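# Raise the bonnet fully and leave it propped open

## Task

Lift the bonnet all the way open so that it remains raised with nothing supporting it, then release it and move both grippers away; a bonnet that stays up only because the robot is holding it does not count.

## Robot and tools

Robot: two six-joint arms, left_arm and right_arm, each ending in a parallel two-finger gripper. Bases in the scene frame: left_arm at (+0.004, +0.273, 0) m, right_arm at (-0.001, -0.226, 0) m, each turned slightly about z. Joint ranges (rad), base to gripper: waist -2.618 to 3.054, shoulder 0 to 3.142, elbow 0 to 3.142, wrist pitch -1.571 to 1.571, wrist yaw -1.571 to 1.571, wrist roll -2.094 to 2.094. The elbow cannot fully straighten.

Scene frame: origin on the table top midway between the arms, +z up, +x forward over the table, +y toward left_arm. The names left and right are labels for the arms, not sides of any picture. Gripper frame: fingers extend along its +z, close and open along its y. end_effector_position is the point between the pads, roughly 1 cm short of the fingertips.

execute_actions(actions, pictures): actions holds zero or one item. An empty list commands nothing and just reports the state. An item with rows is a motion: rows is a list of 1 to 15 rows, steps is 1 to 15 (default 15), each step 1/30 s; row k is used on step k and the final row repeats for leftover steps. An item with only steps (up to 300) is a wait, counted from the previous result, so time spent replying is included. pictures (true/false) chooses whether camera images come back; by default they do.

Row layout (used by both execute_actions and move): one flat list of 16 numbers covering both arms, even if one arm should not move. First left_arm: x, y, z, qw, qx, qy, qz, opening; then right_arm in the same order. x, y, z is an absolute target for that arm's end_effector_position in metres, scene frame; qw, qx, qy, qz is an absolute target orientation, scalar first, scene frame. opening runs from -1 (closed) to +1 (fully open, 0.093 m). A call is rejected, and nothing is sent, if a target lies over 0.6 m from that arm's last reported position along any axis of its gripper. To hold an arm still, resend exactly the pose from the last result before it stopped, with the intended opening; to keep an orientation, keep sending the same quaternion rather than copying the drifting reported one.

How commands are followed: each step, the commanded pose is limited to 70 mm and 16 degrees away from the measured pose, and the joints are driven toward that limited pose, favouring position over orientation when both cannot be met. When an action ends, each arm continues only to its last limited pose, so far targets need follow-up commands. Joint friction can leave the hand up to about 31 mm from the command; smaller corrections may have no effect.

move(target, speed): target is one 16-number row as above (absolute poses). Each gripper travels in a straight line toward its pose, all paths finishing together in 0.5 to 10 s (cut off at 10 s). speed is the top path speed in m/s, 0.002 to 0.5, default 0.25; rotation is capped at twice that value in rad/s, taking the shorter way. Openings are applied at the start. Paths ignore obstacles and the other arm, and real motion can lag, wander or overshoot the speed, especially near full reach. Faster moves and targets set deeper past a contact push harder. The result adds a move: line with the ending (done, off_target, moving, held, fault; if only one arm is named the other finished fine), limits that acted (paced = the pose sent was clipped; held = a safety check blocked some steps, after which the arm may jump quickly), and each gripper's remaining distance from its target.

wait(seconds): 0 to 10 s, sends nothing new.

zoom_image(camera, region): enlarges part of the latest image of cam_high, cam_low, cam_left_wrist or cam_right_wrist (each 504x504); region is [x0, y0, x1, y1] in pixels from the top-left, at most 504 by 504.

show_instructions() shows the reference pages; read_manual(section) returns licence text only; finished_scene(scene) ends the given scene irreversibly and reports success.

Reading results: the state line gives each gripper's position and quaternion in the scene frame (less accurate at long reach). A pose unreachable line means the clearance check altered or blocked what went to the named arm; HELD marks steps where this happened. A Hand target line shows the pose each arm is currently driven toward. grip_measured is the finger motor position on the -1..+1 scale: pads touch at about -0.94, each mm of object width adds about 0.0208, and each gripper may read up to 0.02 off. It keeps moving toward the command after contact, so it barely reveals a grasp. Keep sending the closing number to stay gripped. Joint positions end with the gap in metres (floored at zero). Pad force tops out around 50 to 62 N, less on thin parts. FAULT lines report an arm stop.

The simulation keeps running while you think between calls. Holding loads heats motors: MOTOR HOT from 75 °C, a 10 s stop of that arm at 90 °C, and at 100 °C the arm goes limp and drops.

Avoid: letting the arms collide or press on each other, knocking or placing anything off the table, dropping or slamming the bonnet, and hard, fast pushes. Loose items may occasionally be nudged by outside forces. For this job, raise the bonnet until it rests open on its own, open the gripper, then withdraw clear.

Each tool is called as a command line: name --argument value for each argument, lists and objects as JSON in quotes; but a table of rows of numbers goes row by row, as --pt "numbers of a row", without its own name.

Reference images:

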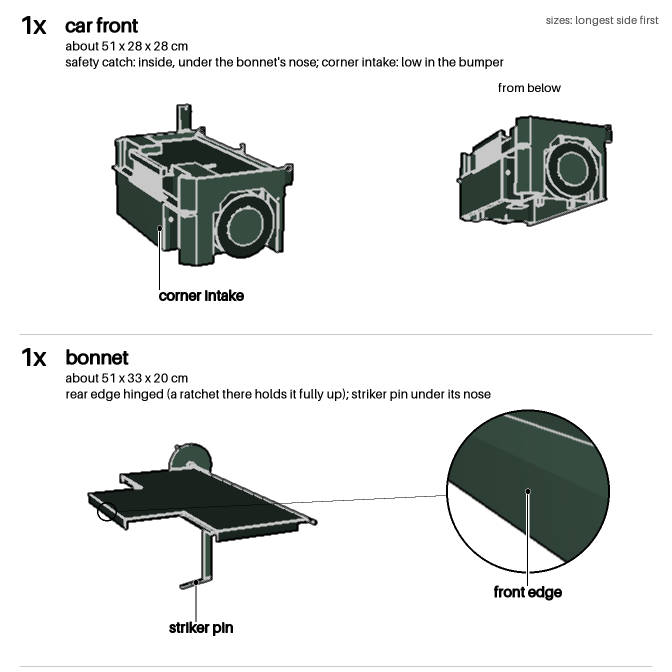

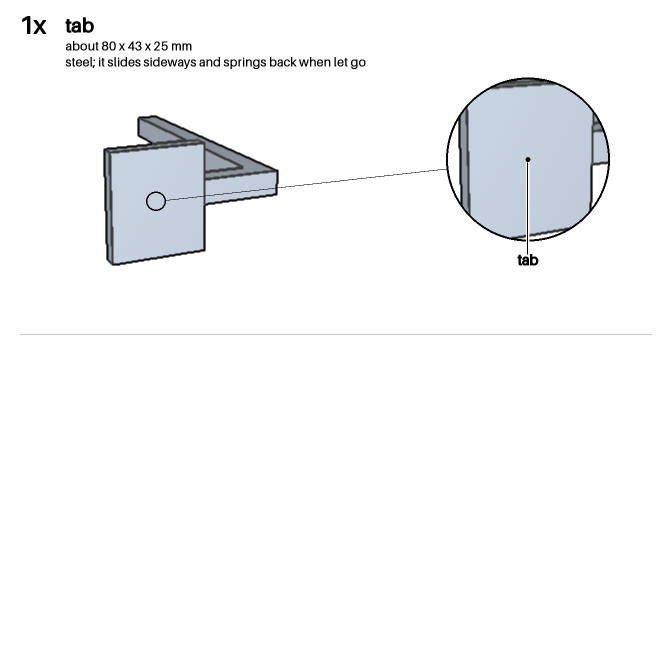

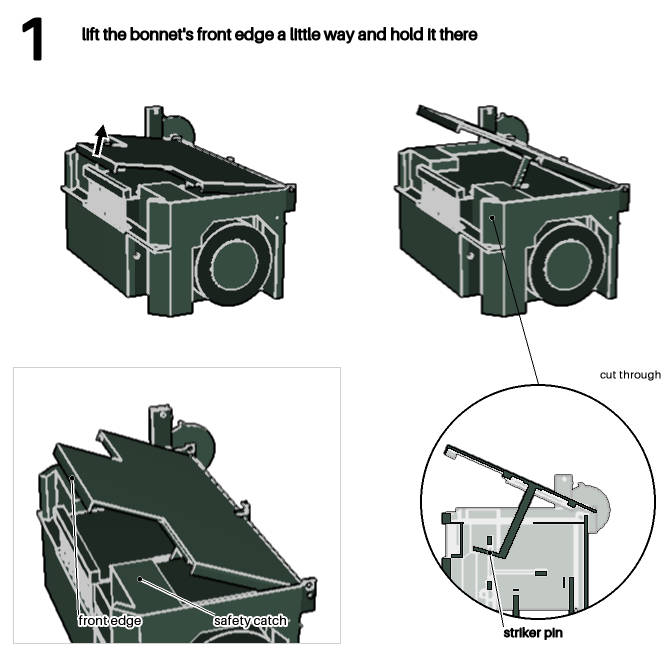

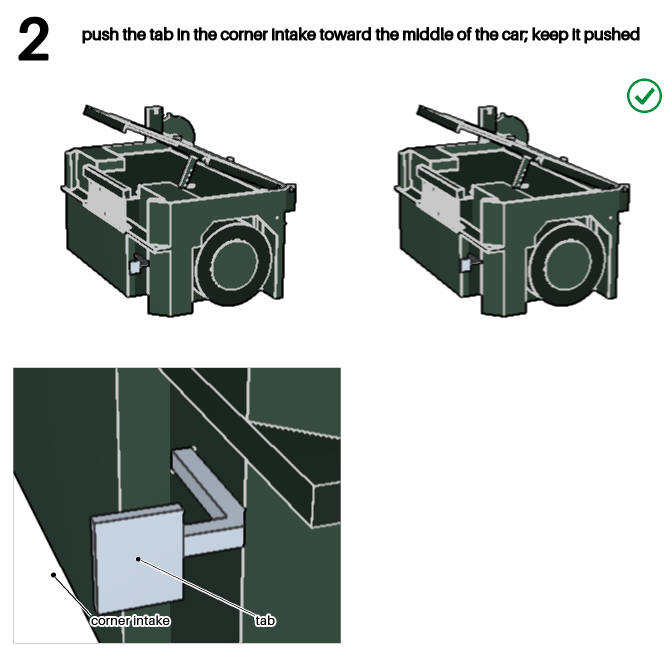

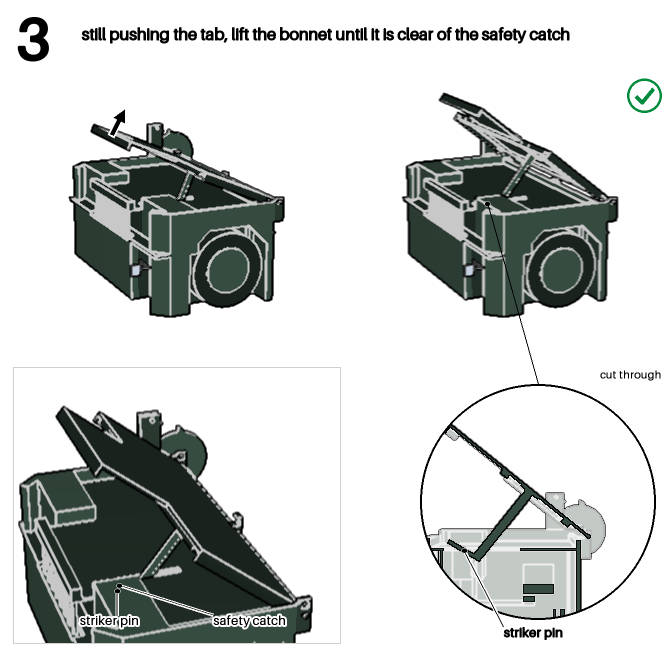

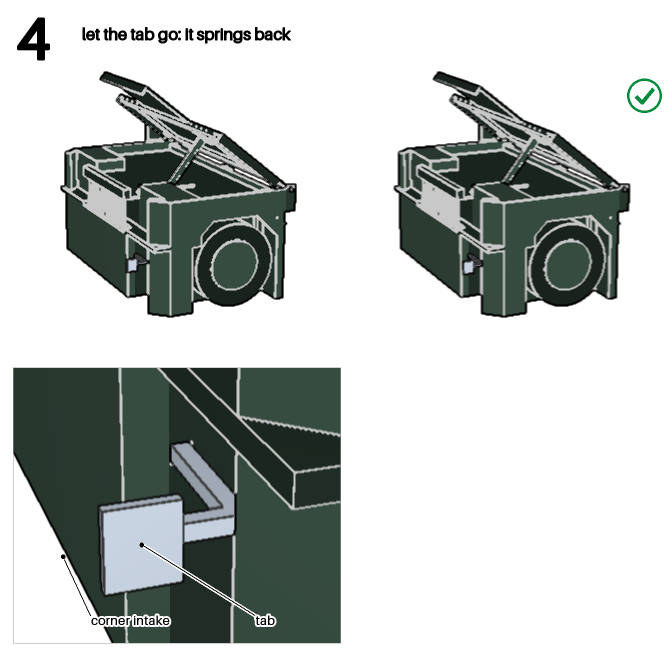

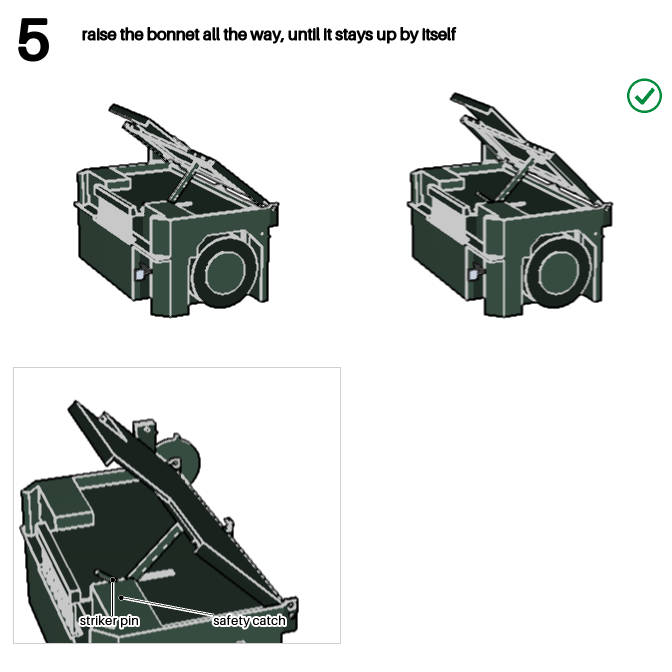

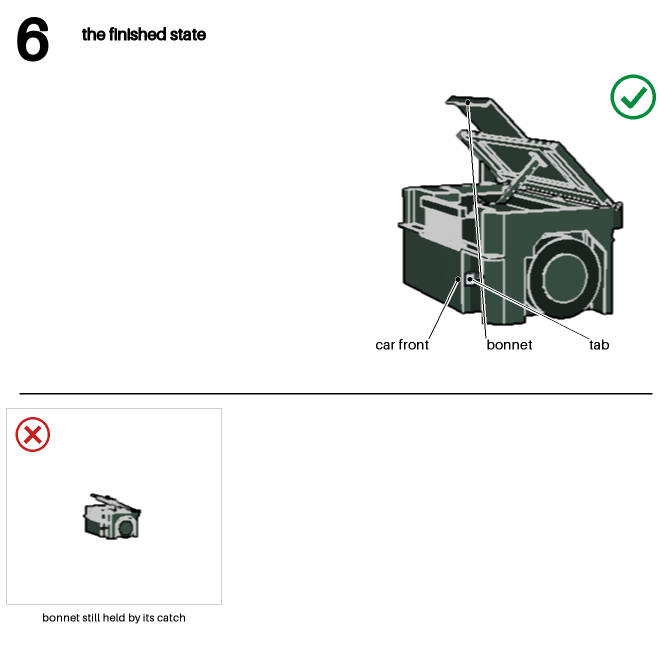

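## Session

execute_actions --actions '[]'

Scene clock: 0.00 s of 4710.00 s.
left_arm: end_effector_position=(+0.1413, -0.2205, +0.3631) grip_measured=+1.000 end_effector_quat_wxyz=(+0.418, -0.043, +0.781, -0.462) | right_arm: end_effector_position=(+0.0138, -0.6968, +0.1460) grip_measured=+1.000 end_effector_quat_wxyz=(+0.289, +0.731, +0.605, -0.130)
Joint positions: left_arm=[-1.636  1.725  1.677 -0.253 -0.714 -1.09   0.093] | right_arm=[-1.434  1.798  1.439 -0.588 -0.179  0.213  0.093]
Joint velocities: left_arm=[-0.002  0.002  0.012  0.037 -0.007 -0.051  0.   ] | right_arm=[ 0.012 -0.017 -0.007  0.022  0.051  0.007  0.   ]
Motor temperatures (°C, as the motors report them): left_arm=[28 27 25 28 26 28] | right_arm=[29 27 28 26 27 27]
Hand target (left_arm): +0.141, -0.220, +0.363; +0.418, -0.043, +0.781, -0.462
Hand target (right_arm): +0.014, -0.697, +0.146; +0.289, +0.731, +0.605, -0.130

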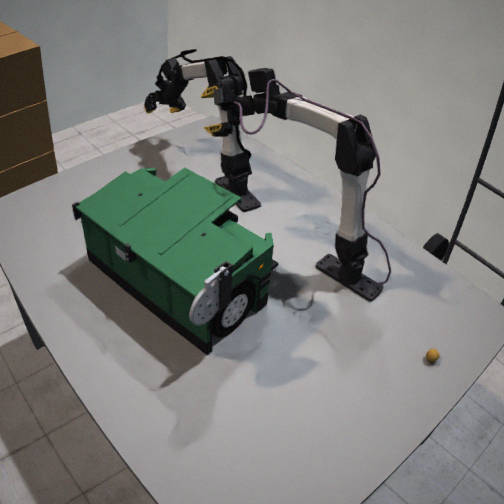

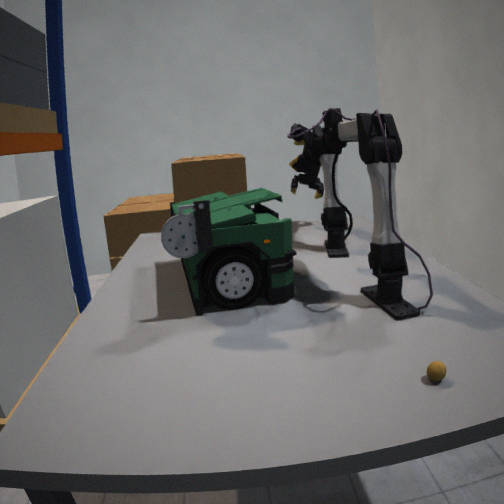

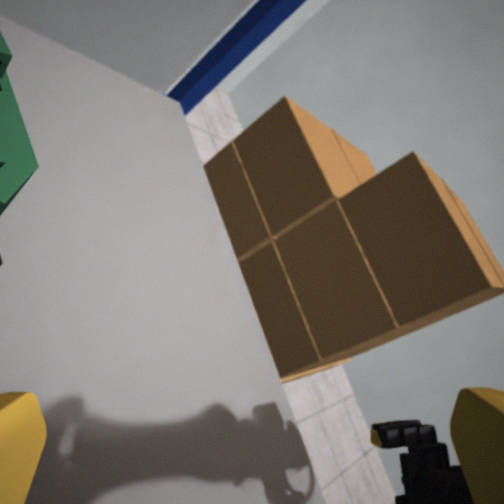

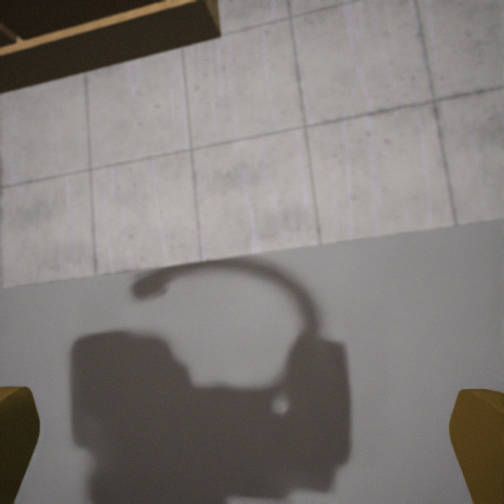

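move --target '[0.03,0.08,0.30,0.707,0,0.707,0,1, 0.04,-0.36,0.2,0.707,0,0.707,0,1]' --speed 0.3

Scene clock: 16.30 s of 4710.00 s.
left_arm: end_effector_position=(+0.0283, +0.0747, +0.3002) grip_measured=+1.000 end_effector_quat_wxyz=(+0.566, +0.270, +0.712, -0.318) | right_arm: end_effector_position=(+0.0375, -0.3607, +0.1941) grip_measured=+1.000 end_effector_quat_wxyz=(+0.278, +0.205, +0.915, -0.209)
Joint positions: left_arm=[-2.551  0.931  0.994 -1.555 -1.411 -1.639  0.093] | right_arm=[-1.973  0.692  0.911 -1.546 -0.673 -1.616  0.093]
Joint velocities: left_arm=[ 0.002 -0.007 -0.002 -0.007 -0.022  0.037  0.   ] | right_arm=[0.007 0.007 0.012 0.022 0.051 0.051 0.   ]
Motor temperatures (°C, as the motors report them): left_arm=[28 30 27 30 26 28] | right_arm=[29 32 31 28 27 27]
Hand target (left_arm): +0.029, +0.077, +0.297; +0.567, +0.279, +0.707, -0.316
Hand target (right_arm): +0.036, -0.362, +0.197; +0.274, +0.205, +0.918, -0.199
Off the commanded pose (left_arm): 0.006 m, 51 deg; orientation clipped at the last step of the last action.
Off the commanded pose (right_arm): 0.006 m, 65 deg; orientation clipped at the last step of the last action.
joint sent to its limit (left arm) — the command would take joint 4 (wrist pitch) past its lower limit, so that joint was sent only as far as its limit.
joint sent to its limit (right arm) — the command would take joint 4 (wrist pitch) past its lower limit, so that joint was sent only as far as its limit.
After step 90, 8.93 s passed at rest.
move: off_target (left_arm, right_arm); limits=paced

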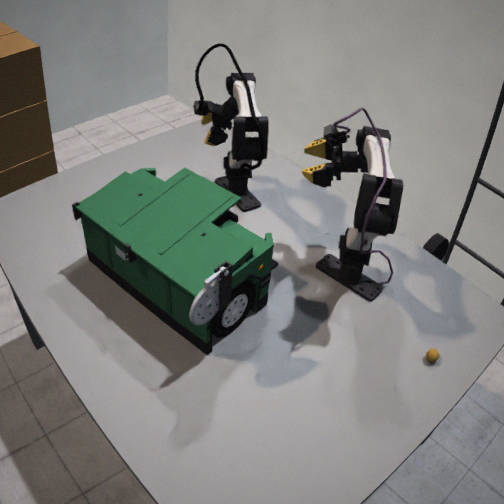

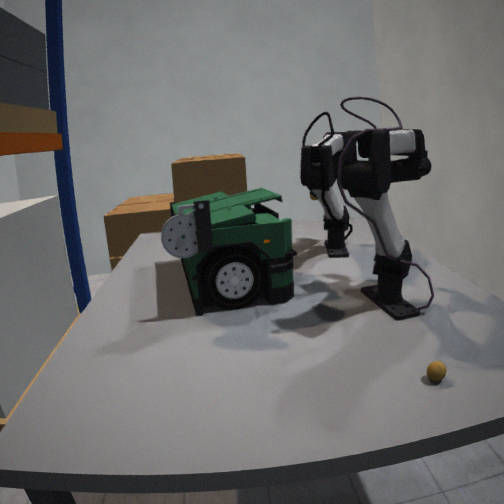

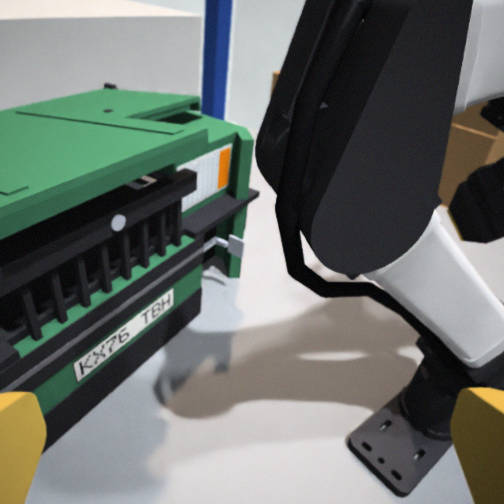

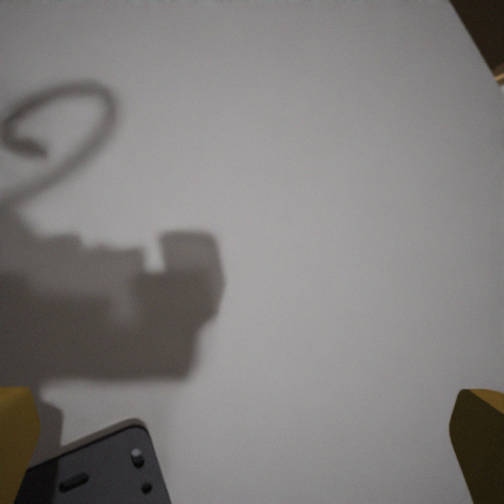

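move --target '[-0.04,-0.02,0.32,0.5,0.5,0.5,-0.5,1, 0.0,-0.56,0.22,0.5,0.5,0.5,-0.5,1]' --speed 0.3

move --target '[0.10,0.10,0.32,0.683,0.183,0.683,-0.183,1, 0.10,-0.50,0.22,0.627,0.327,0.627,-0.327,1]' --speed 0.3

Scene clock: 27.83 s of 4710.00 s.
left_arm: end_effector_position=(-0.0369, -0.0132, +0.3311) grip_measured=+1.000 end_effector_quat_wxyz=(+0.500, +0.494, +0.504, -0.502) | right_arm: end_effector_position=(+0.0023, -0.5562, +0.2340) grip_measured=+1.000 end_effector_quat_wxyz=(+0.512, +0.488, +0.500, -0.500)
Joint positions: left_arm=[-2.037  0.631  0.635 -0.    -0.357 -0.01   0.093] | right_arm=[-1.407  0.878  0.28   0.62  -0.03   0.     0.093]
Joint velocities: left_arm=[-0.002 -0.002  0.007 -0.022  0.037 -0.022  0.   ] | right_arm=[ 0.002 -0.002 -0.007  0.037  0.022 -0.051  0.   ]
Motor temperatures (°C, as the motors report them): left_arm=[29 29 27 30 26 28] | right_arm=[29 31 32 29 27 27]
Hand target (left_arm): -0.037, -0.018, +0.323; +0.501, +0.499, +0.505, -0.495
Hand target (right_arm): +0.004, -0.557, +0.223; +0.509, +0.496, +0.503, -0.493
Off the commanded pose (left_arm): 0.013 m, 1 deg.
Off the commanded pose (right_arm): 0.015 m, 2 deg.
After step 90, 5.50 s passed at rest.
move: off_target (left_arm, right_arm)

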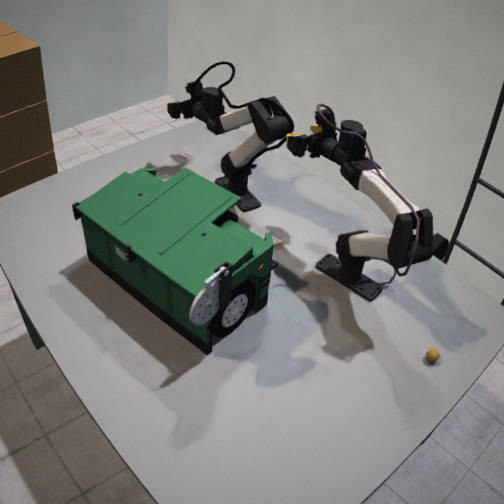

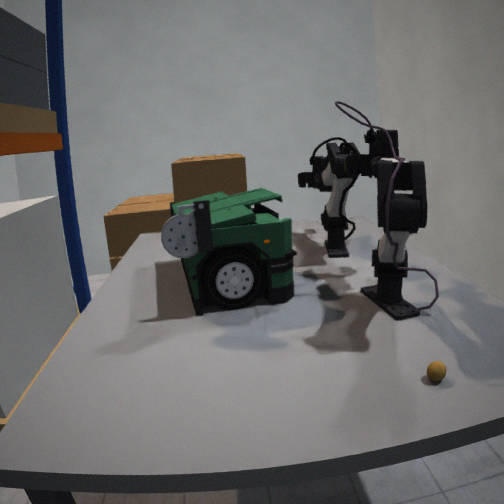

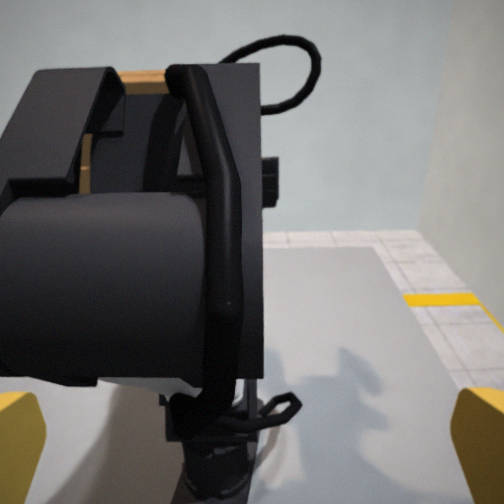

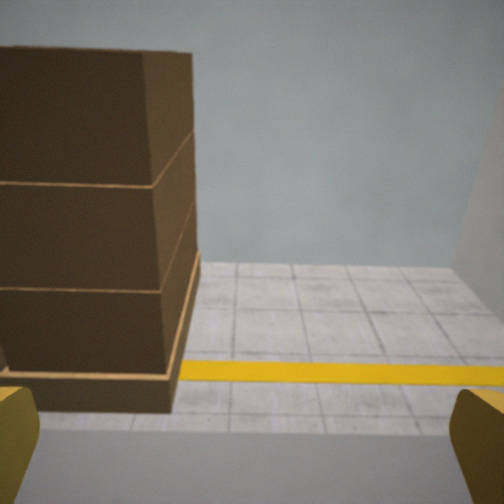

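Scene clock: 30.03 s of 4710.00 s.
left_arm: end_effector_position=(+0.0951, +0.0964, +0.3197) grip_measured=+1.000 end_effector_quat_wxyz=(+0.682, +0.195, +0.680, -0.186) | right_arm: end_effector_position=(+0.0939, -0.5043, +0.2260) grip_measured=+1.000 end_effector_quat_wxyz=(+0.623, +0.335, +0.622, -0.336)
Joint positions: left_arm=[-2.226  0.515  0.589 -0.098 -1.561 -0.012  0.093] | right_arm=[-1.387  0.699  0.228  0.474 -0.569  0.     0.093]
Joint velocities: left_arm=[ 0.007 -0.012  0.007  0.051  0.037  0.007  0.   ] | right_arm=[ 0.012  0.007  0.017  0.022 -0.139  0.081  0.   ]
Motor temperatures (°C, as the motors report them): left_arm=[29 29 27 30 26 28] | right_arm=[29 31 32 29 27 27]
Hand target (left_arm): +0.099, +0.101, +0.316; +0.683, +0.182, +0.683, -0.184
Hand target (right_arm): +0.099, -0.498, +0.219; +0.625, +0.330, +0.629, -0.324
Off the commanded pose (left_arm): 0.006 m, 1 deg.
Off the commanded pose (right_arm): 0.010 m, 1 deg.
move: done

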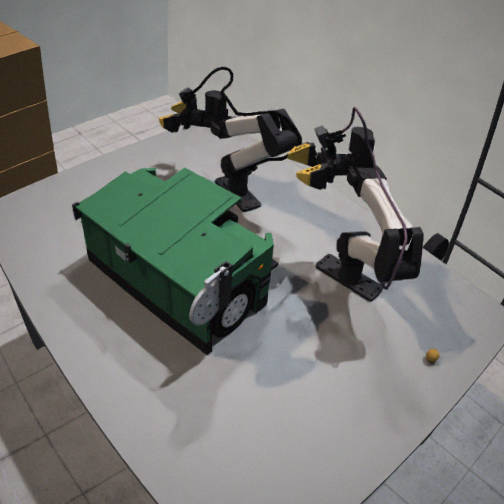

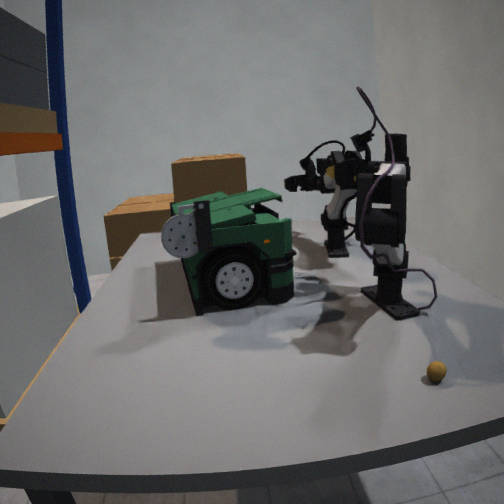

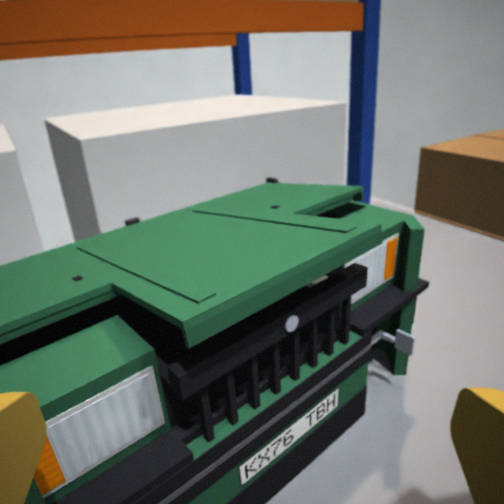

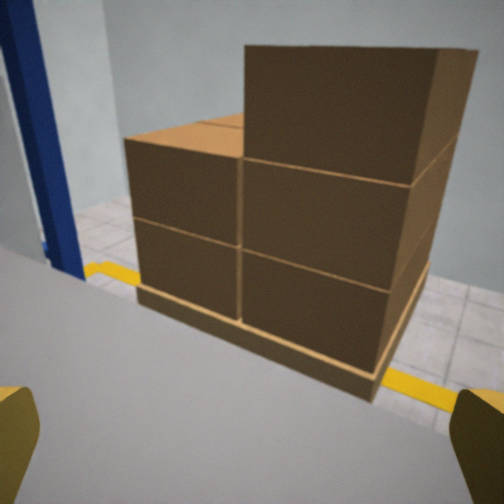

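move --target '[0.12,0.04,0.32,0.654,0.271,0.654,-0.271,1, 0.13,-0.42,0.2,0.366,0.453,0.785,-0.211,1]' --speed 0.3

move --target '[0.12,0.04,0.32,0.654,0.271,0.654,-0.271,1, 0.14,-0.30,0.19,0.416,0.157,0.892,-0.073,1]' --speed 0.3

Scene clock: 46.63 s of 4710.00 s.
left_arm: end_effector_position=(+0.1187, +0.0433, +0.3229) grip_measured=+1.000 end_effector_quat_wxyz=(+0.655, +0.270, +0.651, -0.272) | right_arm: end_effector_position=(+0.1289, -0.4210, +0.1957) grip_measured=+1.000 end_effector_quat_wxyz=(+0.374, +0.458, +0.779, -0.208)
Joint positions: left_arm=[-1.731  0.547  0.589 -0.032 -0.826  0.007  0.093] | right_arm=[-0.745  0.637  0.716 -0.77   0.096  0.103  0.093]
Joint velocities: left_arm=[ 0.007  0.027  0.002 -0.007 -0.007 -0.066  0.   ] | right_arm=[ 0.022  0.022 -0.007 -0.022 -0.022 -0.007  0.   ]
Motor temperatures (°C, as the motors report them): left_arm=[29 29 28 31 26 28] | right_arm=[29 30 33 32 27 27]
Hand target (left_arm): +0.120, +0.040, +0.323; +0.657, +0.271, +0.650, -0.270
Hand target (right_arm): +0.130, -0.422, +0.199; +0.369, +0.461, +0.780, -0.208
Off the commanded pose (left_arm): 0.005 m, 0 deg.
Off the commanded pose (right_arm): 0.005 m, 1 deg.
After step 90, 11.70 s passed at rest.
move: done

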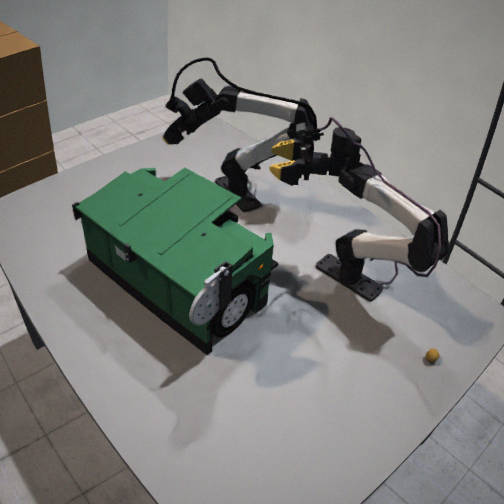

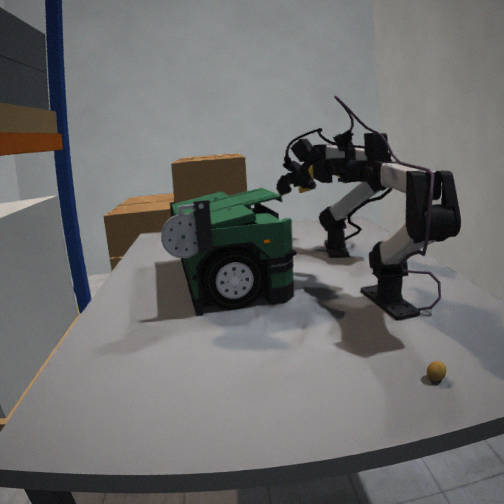

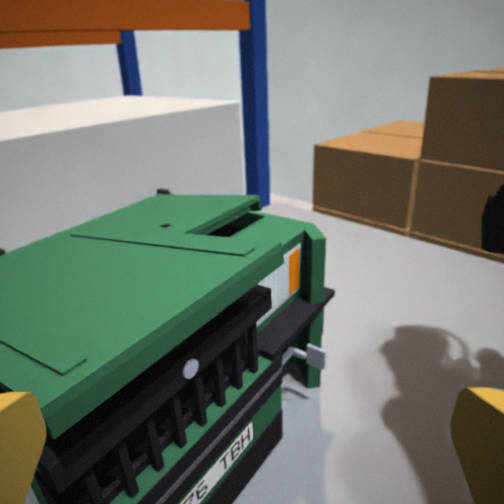

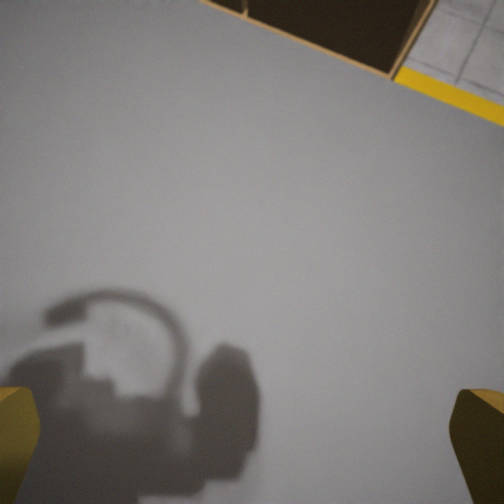

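Scene clock: 48.50 s of 4710.00 s.
left_arm: end_effector_position=(+0.1185, +0.0432, +0.3227) grip_measured=+1.000 end_effector_quat_wxyz=(+0.655, +0.271, +0.651, -0.272) | right_arm: end_effector_position=(+0.1391, -0.3024, +0.1821) grip_measured=+1.000 end_effector_quat_wxyz=(+0.403, +0.165, +0.898, -0.067)
Joint positions: left_arm=[-1.731  0.547  0.589 -0.033 -0.825  0.007  0.093] | right_arm=[-0.825  0.398  0.716 -1.159 -0.467 -0.45   0.093]
Joint velocities: left_arm=[ 0.007 -0.002  0.002  0.037 -0.051 -0.022  0.   ] | right_arm=[-0.022  0.007  0.002 -0.022 -0.11  -0.022  0.   ]
Motor temperatures (°C, as the motors report them): left_arm=[29 29 28 32 26 28] | right_arm=[29 30 34 32 27 27]
Hand target (left_arm): +0.120, +0.040, +0.320; +0.653, +0.271, +0.653, -0.271
Hand target (right_arm): +0.138, -0.300, +0.190; +0.412, +0.158, +0.894, -0.072
Off the commanded pose (left_arm): 0.004 m, 0 deg.
Off the commanded pose (right_arm): 0.008 m, 2 deg.
move: done

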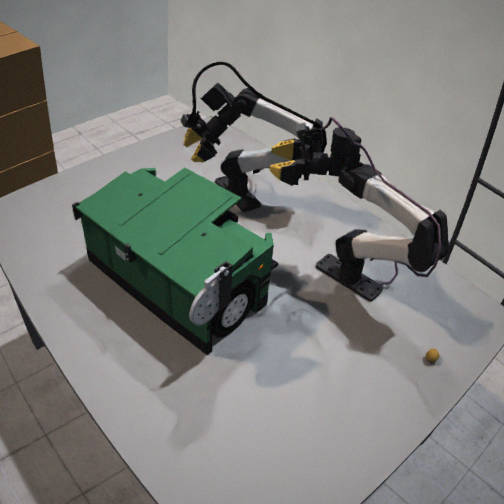

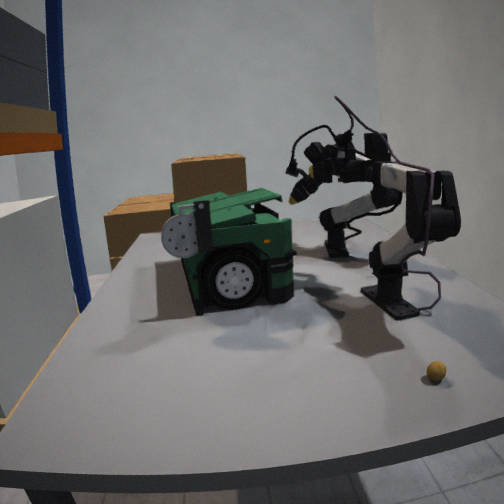

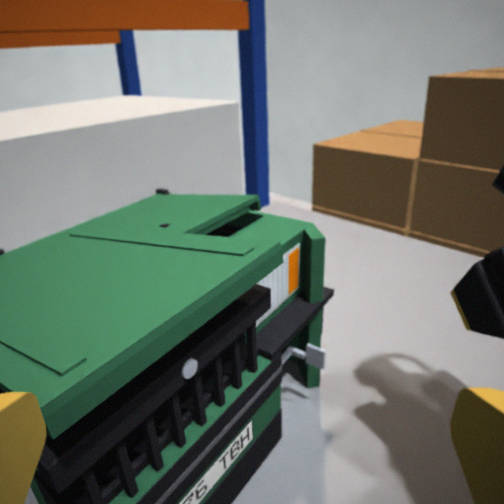

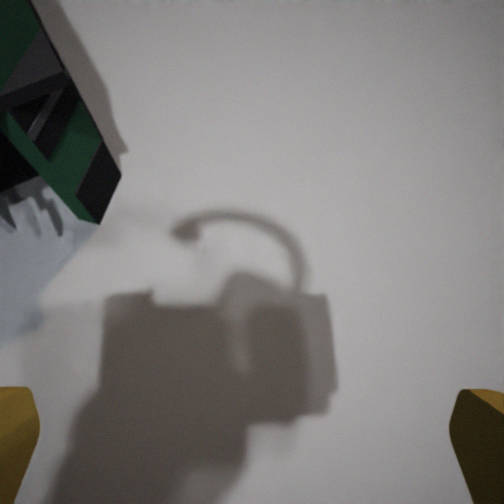

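move --target '[0.12,0.06,0.32,0.654,0.271,0.654,-0.271,1, 0.17,-0.25,0.17,0.423,0,0.906,0,1]' --speed 0.3

Scene clock: 69.00 s of 4710.00 s.
left_arm: end_effector_position=(+0.1191, +0.0572, +0.3199) grip_measured=+1.000 end_effector_quat_wxyz=(+0.653, +0.277, +0.653, -0.266) | right_arm: end_effector_position=(+0.1687, -0.2476, +0.1731) grip_measured=+1.000 end_effector_quat_wxyz=(+0.418, +0.000, +0.908, +0.012)
Joint positions: left_arm=[-1.731  0.48   0.589 -0.119 -0.825  0.007  0.093] | right_arm=[-0.37   0.388  0.652 -1.056 -0.42  -0.364  0.093]
Joint velocities: left_arm=[ 0.002 -0.012  0.002  0.081 -0.037  0.022  0.   ] | right_arm=[ 0.007 -0.012 -0.007 -0.007 -0.066  0.007  0.   ]
Motor temperatures (°C, as the motors report them): left_arm=[29 29 30 34 26 28] | right_arm=[29 29 36 32 27 27]
Hand target (left_arm): +0.120, +0.060, +0.320; +0.653, +0.271, +0.653, -0.271
Hand target (right_arm): +0.169, -0.249, +0.170; +0.423, +0.001, +0.906, +0.006
Off the commanded pose (left_arm): 0.003 m, 1 deg.
Off the commanded pose (right_arm): 0.004 m, 1 deg.
After step 90, 16.30 s passed at rest.
move: done

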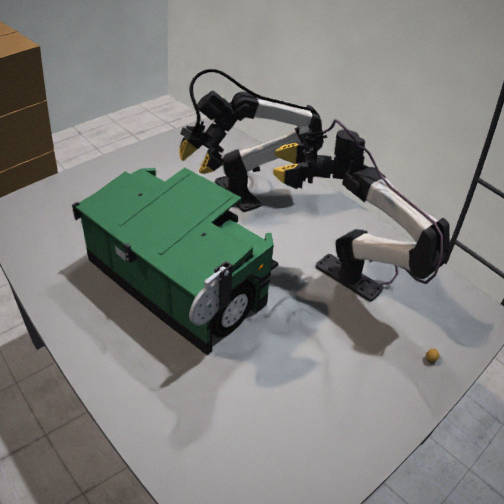

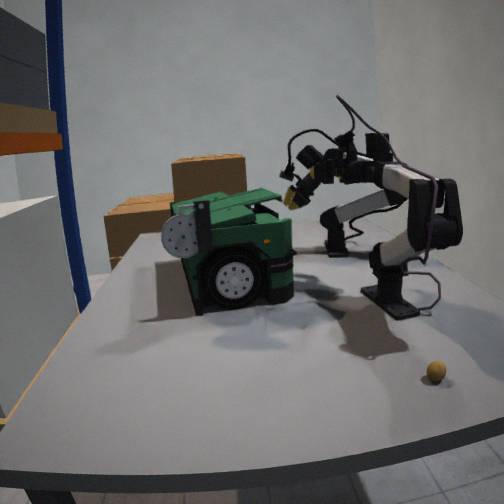

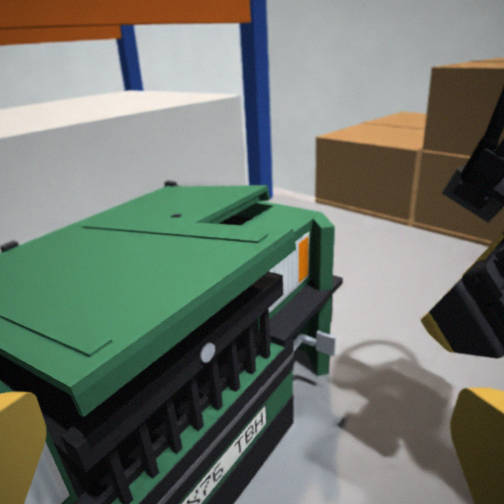

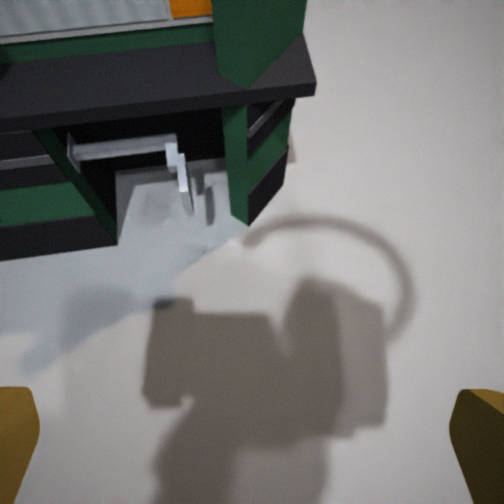

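zoom_image --camera "cam_right_wrist" --region '[40,40,320,260]'

zoom_image --camera "cam_left_wrist" --region '[240,260,400,400]'

Region (40, 40, 320, 260) of cam_right_wrist's 504x504 image, scaled by 1.800, with more detail than that image has; it fills the top 396 rows of this view, and the rest is white.

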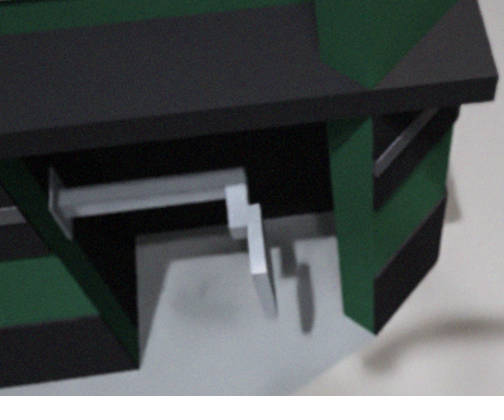

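Region (240, 260, 400, 400) of cam_left_wrist's 504x504 image, scaled by 3.150, with more detail than that image has; it fills the top 441 rows of this view, and the rest is white.

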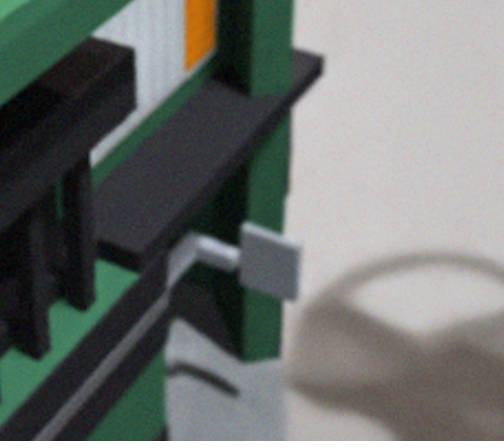

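move --target '[0.14,0.03,0.25,0.683,0.183,0.683,-0.183,-1, 0.22,-0.25,0.12,0.423,0,0.906,0,-1]' --speed 0.2

Scene clock: 93.67 s of 4710.00 s.
left_arm: end_effector_position=(+0.1412, +0.0299, +0.2559) grip_measured=-0.985 end_effector_quat_wxyz=(+0.683, +0.176, +0.683, -0.190) | right_arm: end_effector_position=(+0.2185, -0.2489, +0.1293) grip_measured=-0.985 end_effector_quat_wxyz=(+0.433, -0.002, +0.901, +0.002)
Joint positions: left_arm=[-1.746  0.812  0.369  0.452 -1.104 -0.009  0.   ] | right_arm=[-0.092  0.482  0.425 -0.637 -0.208 -0.168  0.   ]
Joint velocities: left_arm=[-0.007  0.007 -0.012  0.022 -0.022 -0.022  0.   ] | right_arm=[-0.002 -0.002  0.007 -0.037  0.007 -0.022  0.   ]
Motor temperatures (°C, as the motors report them): left_arm=[29 28 31 36 26 28] | right_arm=[29 28 34 34 27 27]
Hand target (left_arm): +0.139, +0.029, +0.249; +0.683, +0.183, +0.683, -0.183
Hand target (right_arm): +0.219, -0.249, +0.120; +0.423, +0.001, +0.906, +0.003
Off the commanded pose (left_arm): 0.006 m, 1 deg.
Off the commanded pose (right_arm): 0.009 m, 1 deg.
After step 90, 20.23 s passed at rest.
move: done

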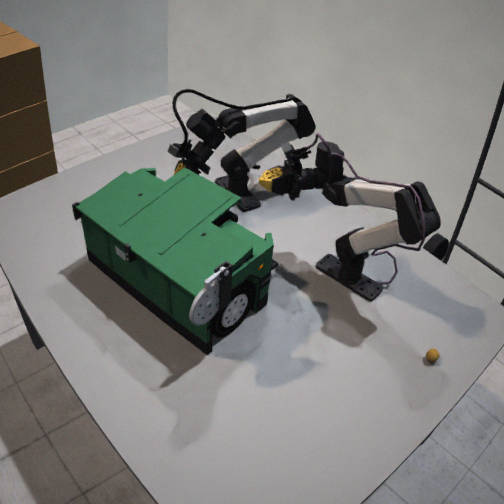

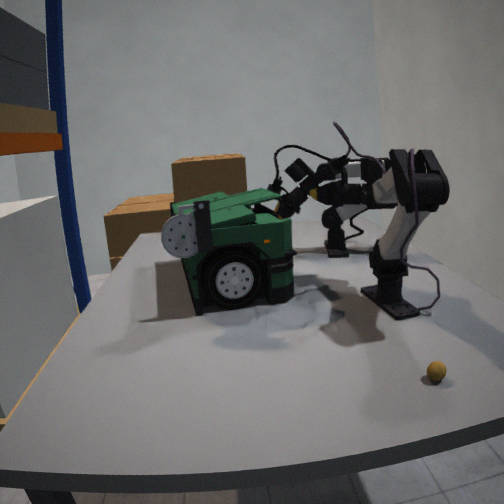

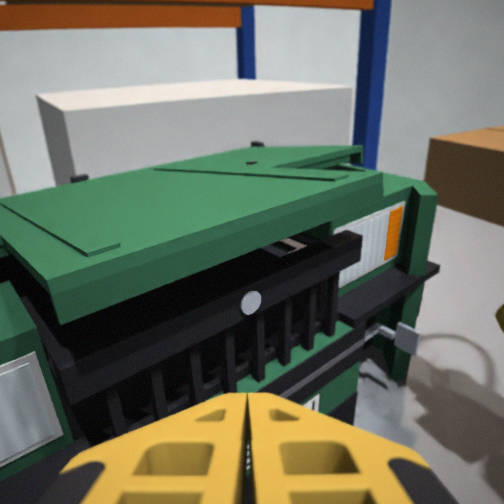

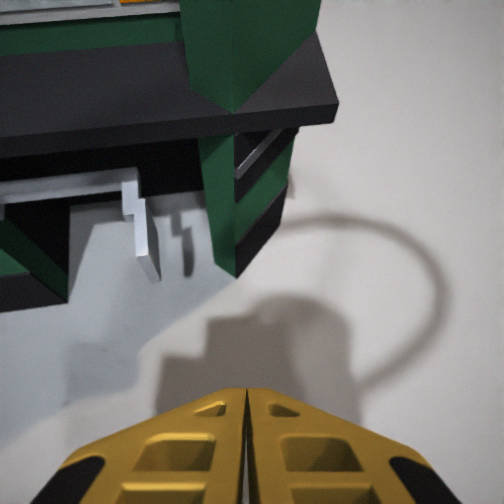

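move --target '[0.195,0.015,0.222,0.683,0.183,0.683,-0.183,-1, 0.275,-0.245,0.097,0.423,0,0.906,0,-1]' --speed 0.1

Scene clock: 107.77 s of 4710.00 s.
left_arm: end_effector_position=(+0.1934, +0.0132, +0.2306) grip_measured=-0.985 end_effector_quat_wxyz=(+0.686, +0.178, +0.679, -0.189) | right_arm: end_effector_position=(+0.2755, -0.2453, +0.1075) grip_measured=-0.985 end_effector_quat_wxyz=(+0.432, -0.002, +0.902, +0.001)
Joint positions: left_arm=[-1.448  1.013  0.319  0.713 -0.804  0.002  0.   ] | right_arm=[ 0.034  0.828  0.395 -0.249 -0.109 -0.087  0.   ]
Joint velocities: left_arm=[ 0.002 -0.002 -0.012  0.007 -0.007 -0.095  0.   ] | right_arm=[ 0.012 -0.027 -0.012 -0.037  0.022 -0.007  0.   ]
Motor temperatures (°C, as the motors report them): left_arm=[29 28 31 36 26 28] | right_arm=[29 29 35 35 27 27]
Hand target (left_arm): +0.195, +0.014, +0.223; +0.685, +0.184, +0.681, -0.182
Hand target (right_arm): +0.274, -0.244, +0.098; +0.423, +0.001, +0.906, +0.001
Off the commanded pose (left_arm): 0.009 m, 1 deg.
Off the commanded pose (right_arm): 0.011 m, 1 deg.
After step 90, 9.77 s passed at rest.
move: off_target (right_arm)

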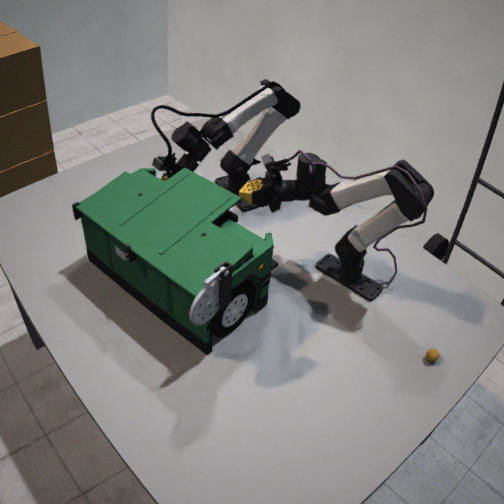

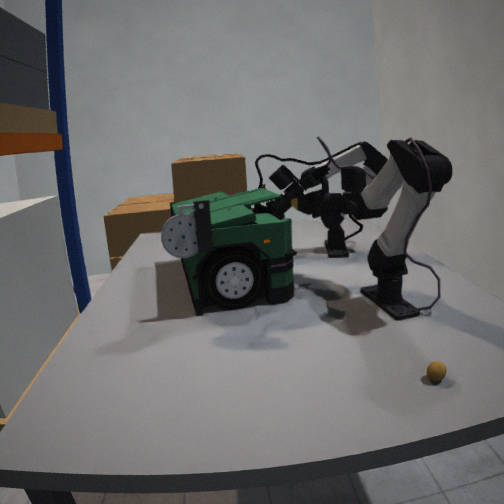

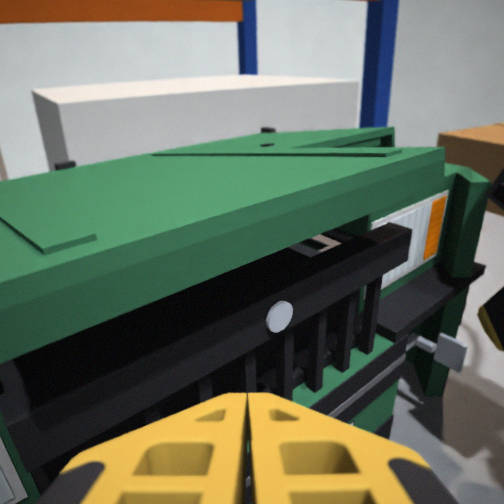

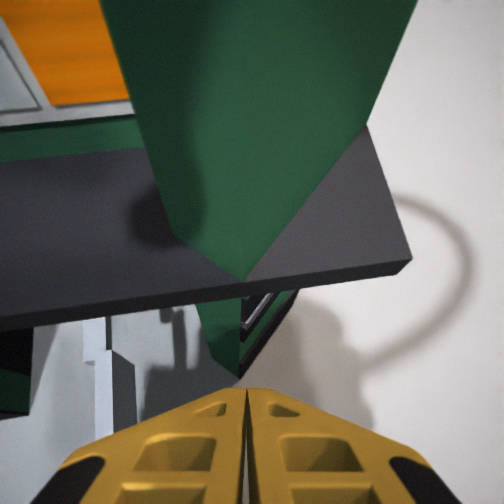

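move --target '[0.255,0.0,0.215,0.683,0.183,0.683,-0.183,-1, 0.275,-0.215,0.088,0.423,0,0.906,0,-1]' --speed 0.05

Scene clock: 117.50 s of 4710.00 s.
left_arm: end_effector_position=(+0.2489, +0.0026, +0.2029) grip_measured=-0.985 end_effector_quat_wxyz=(+0.674, +0.195, +0.690, -0.177) | right_arm: end_effector_position=(+0.2754, -0.2226, +0.1012) grip_measured=-0.985 end_effector_quat_wxyz=(+0.433, +0.008, +0.901, -0.012)
Joint positions: left_arm=[-1.196  1.248  0.353  0.86  -0.545  0.002  0.   ] | right_arm=[ 0.227  0.828  0.368 -0.218  0.073  0.04   0.   ]
Joint velocities: left_arm=[-0.002  0.002  0.012  0.022 -0.007  0.007  0.   ] | right_arm=[-0.002  0.002 -0.012 -0.037 -0.037 -0.022  0.   ]
Motor temperatures (°C, as the motors report them): left_arm=[29 28 31 37 26 28] | right_arm=[29 28 35 36 27 27]
Hand target (left_arm): +0.255, +0.000, +0.215; +0.685, +0.184, +0.681, -0.181
Hand target (right_arm): +0.273, -0.215, +0.088; +0.422, +0.001, +0.907, +0.002
Off the commanded pose (left_arm): 0.014 m, 2 deg.
Off the commanded pose (right_arm): 0.015 m, 2 deg.
After step 90, 5.10 s passed at rest.
move: off_target (left_arm, right_arm)

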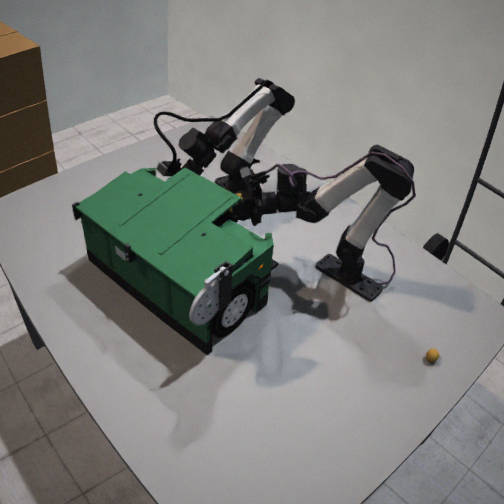

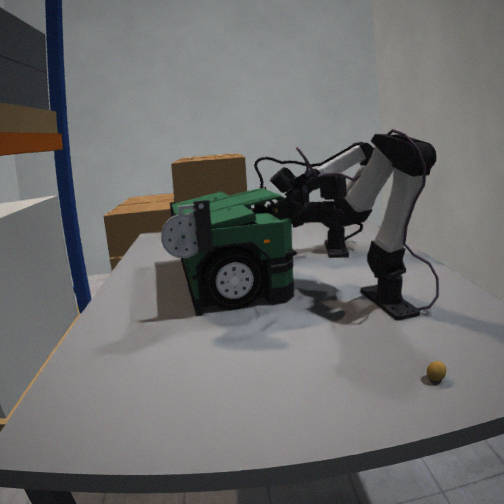

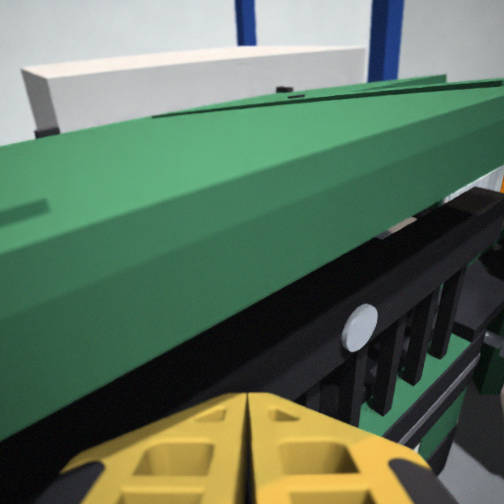

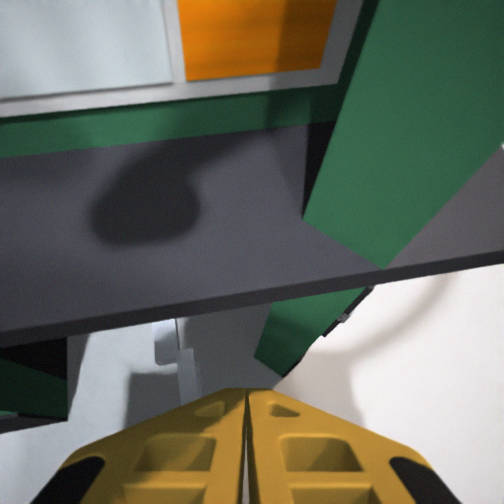

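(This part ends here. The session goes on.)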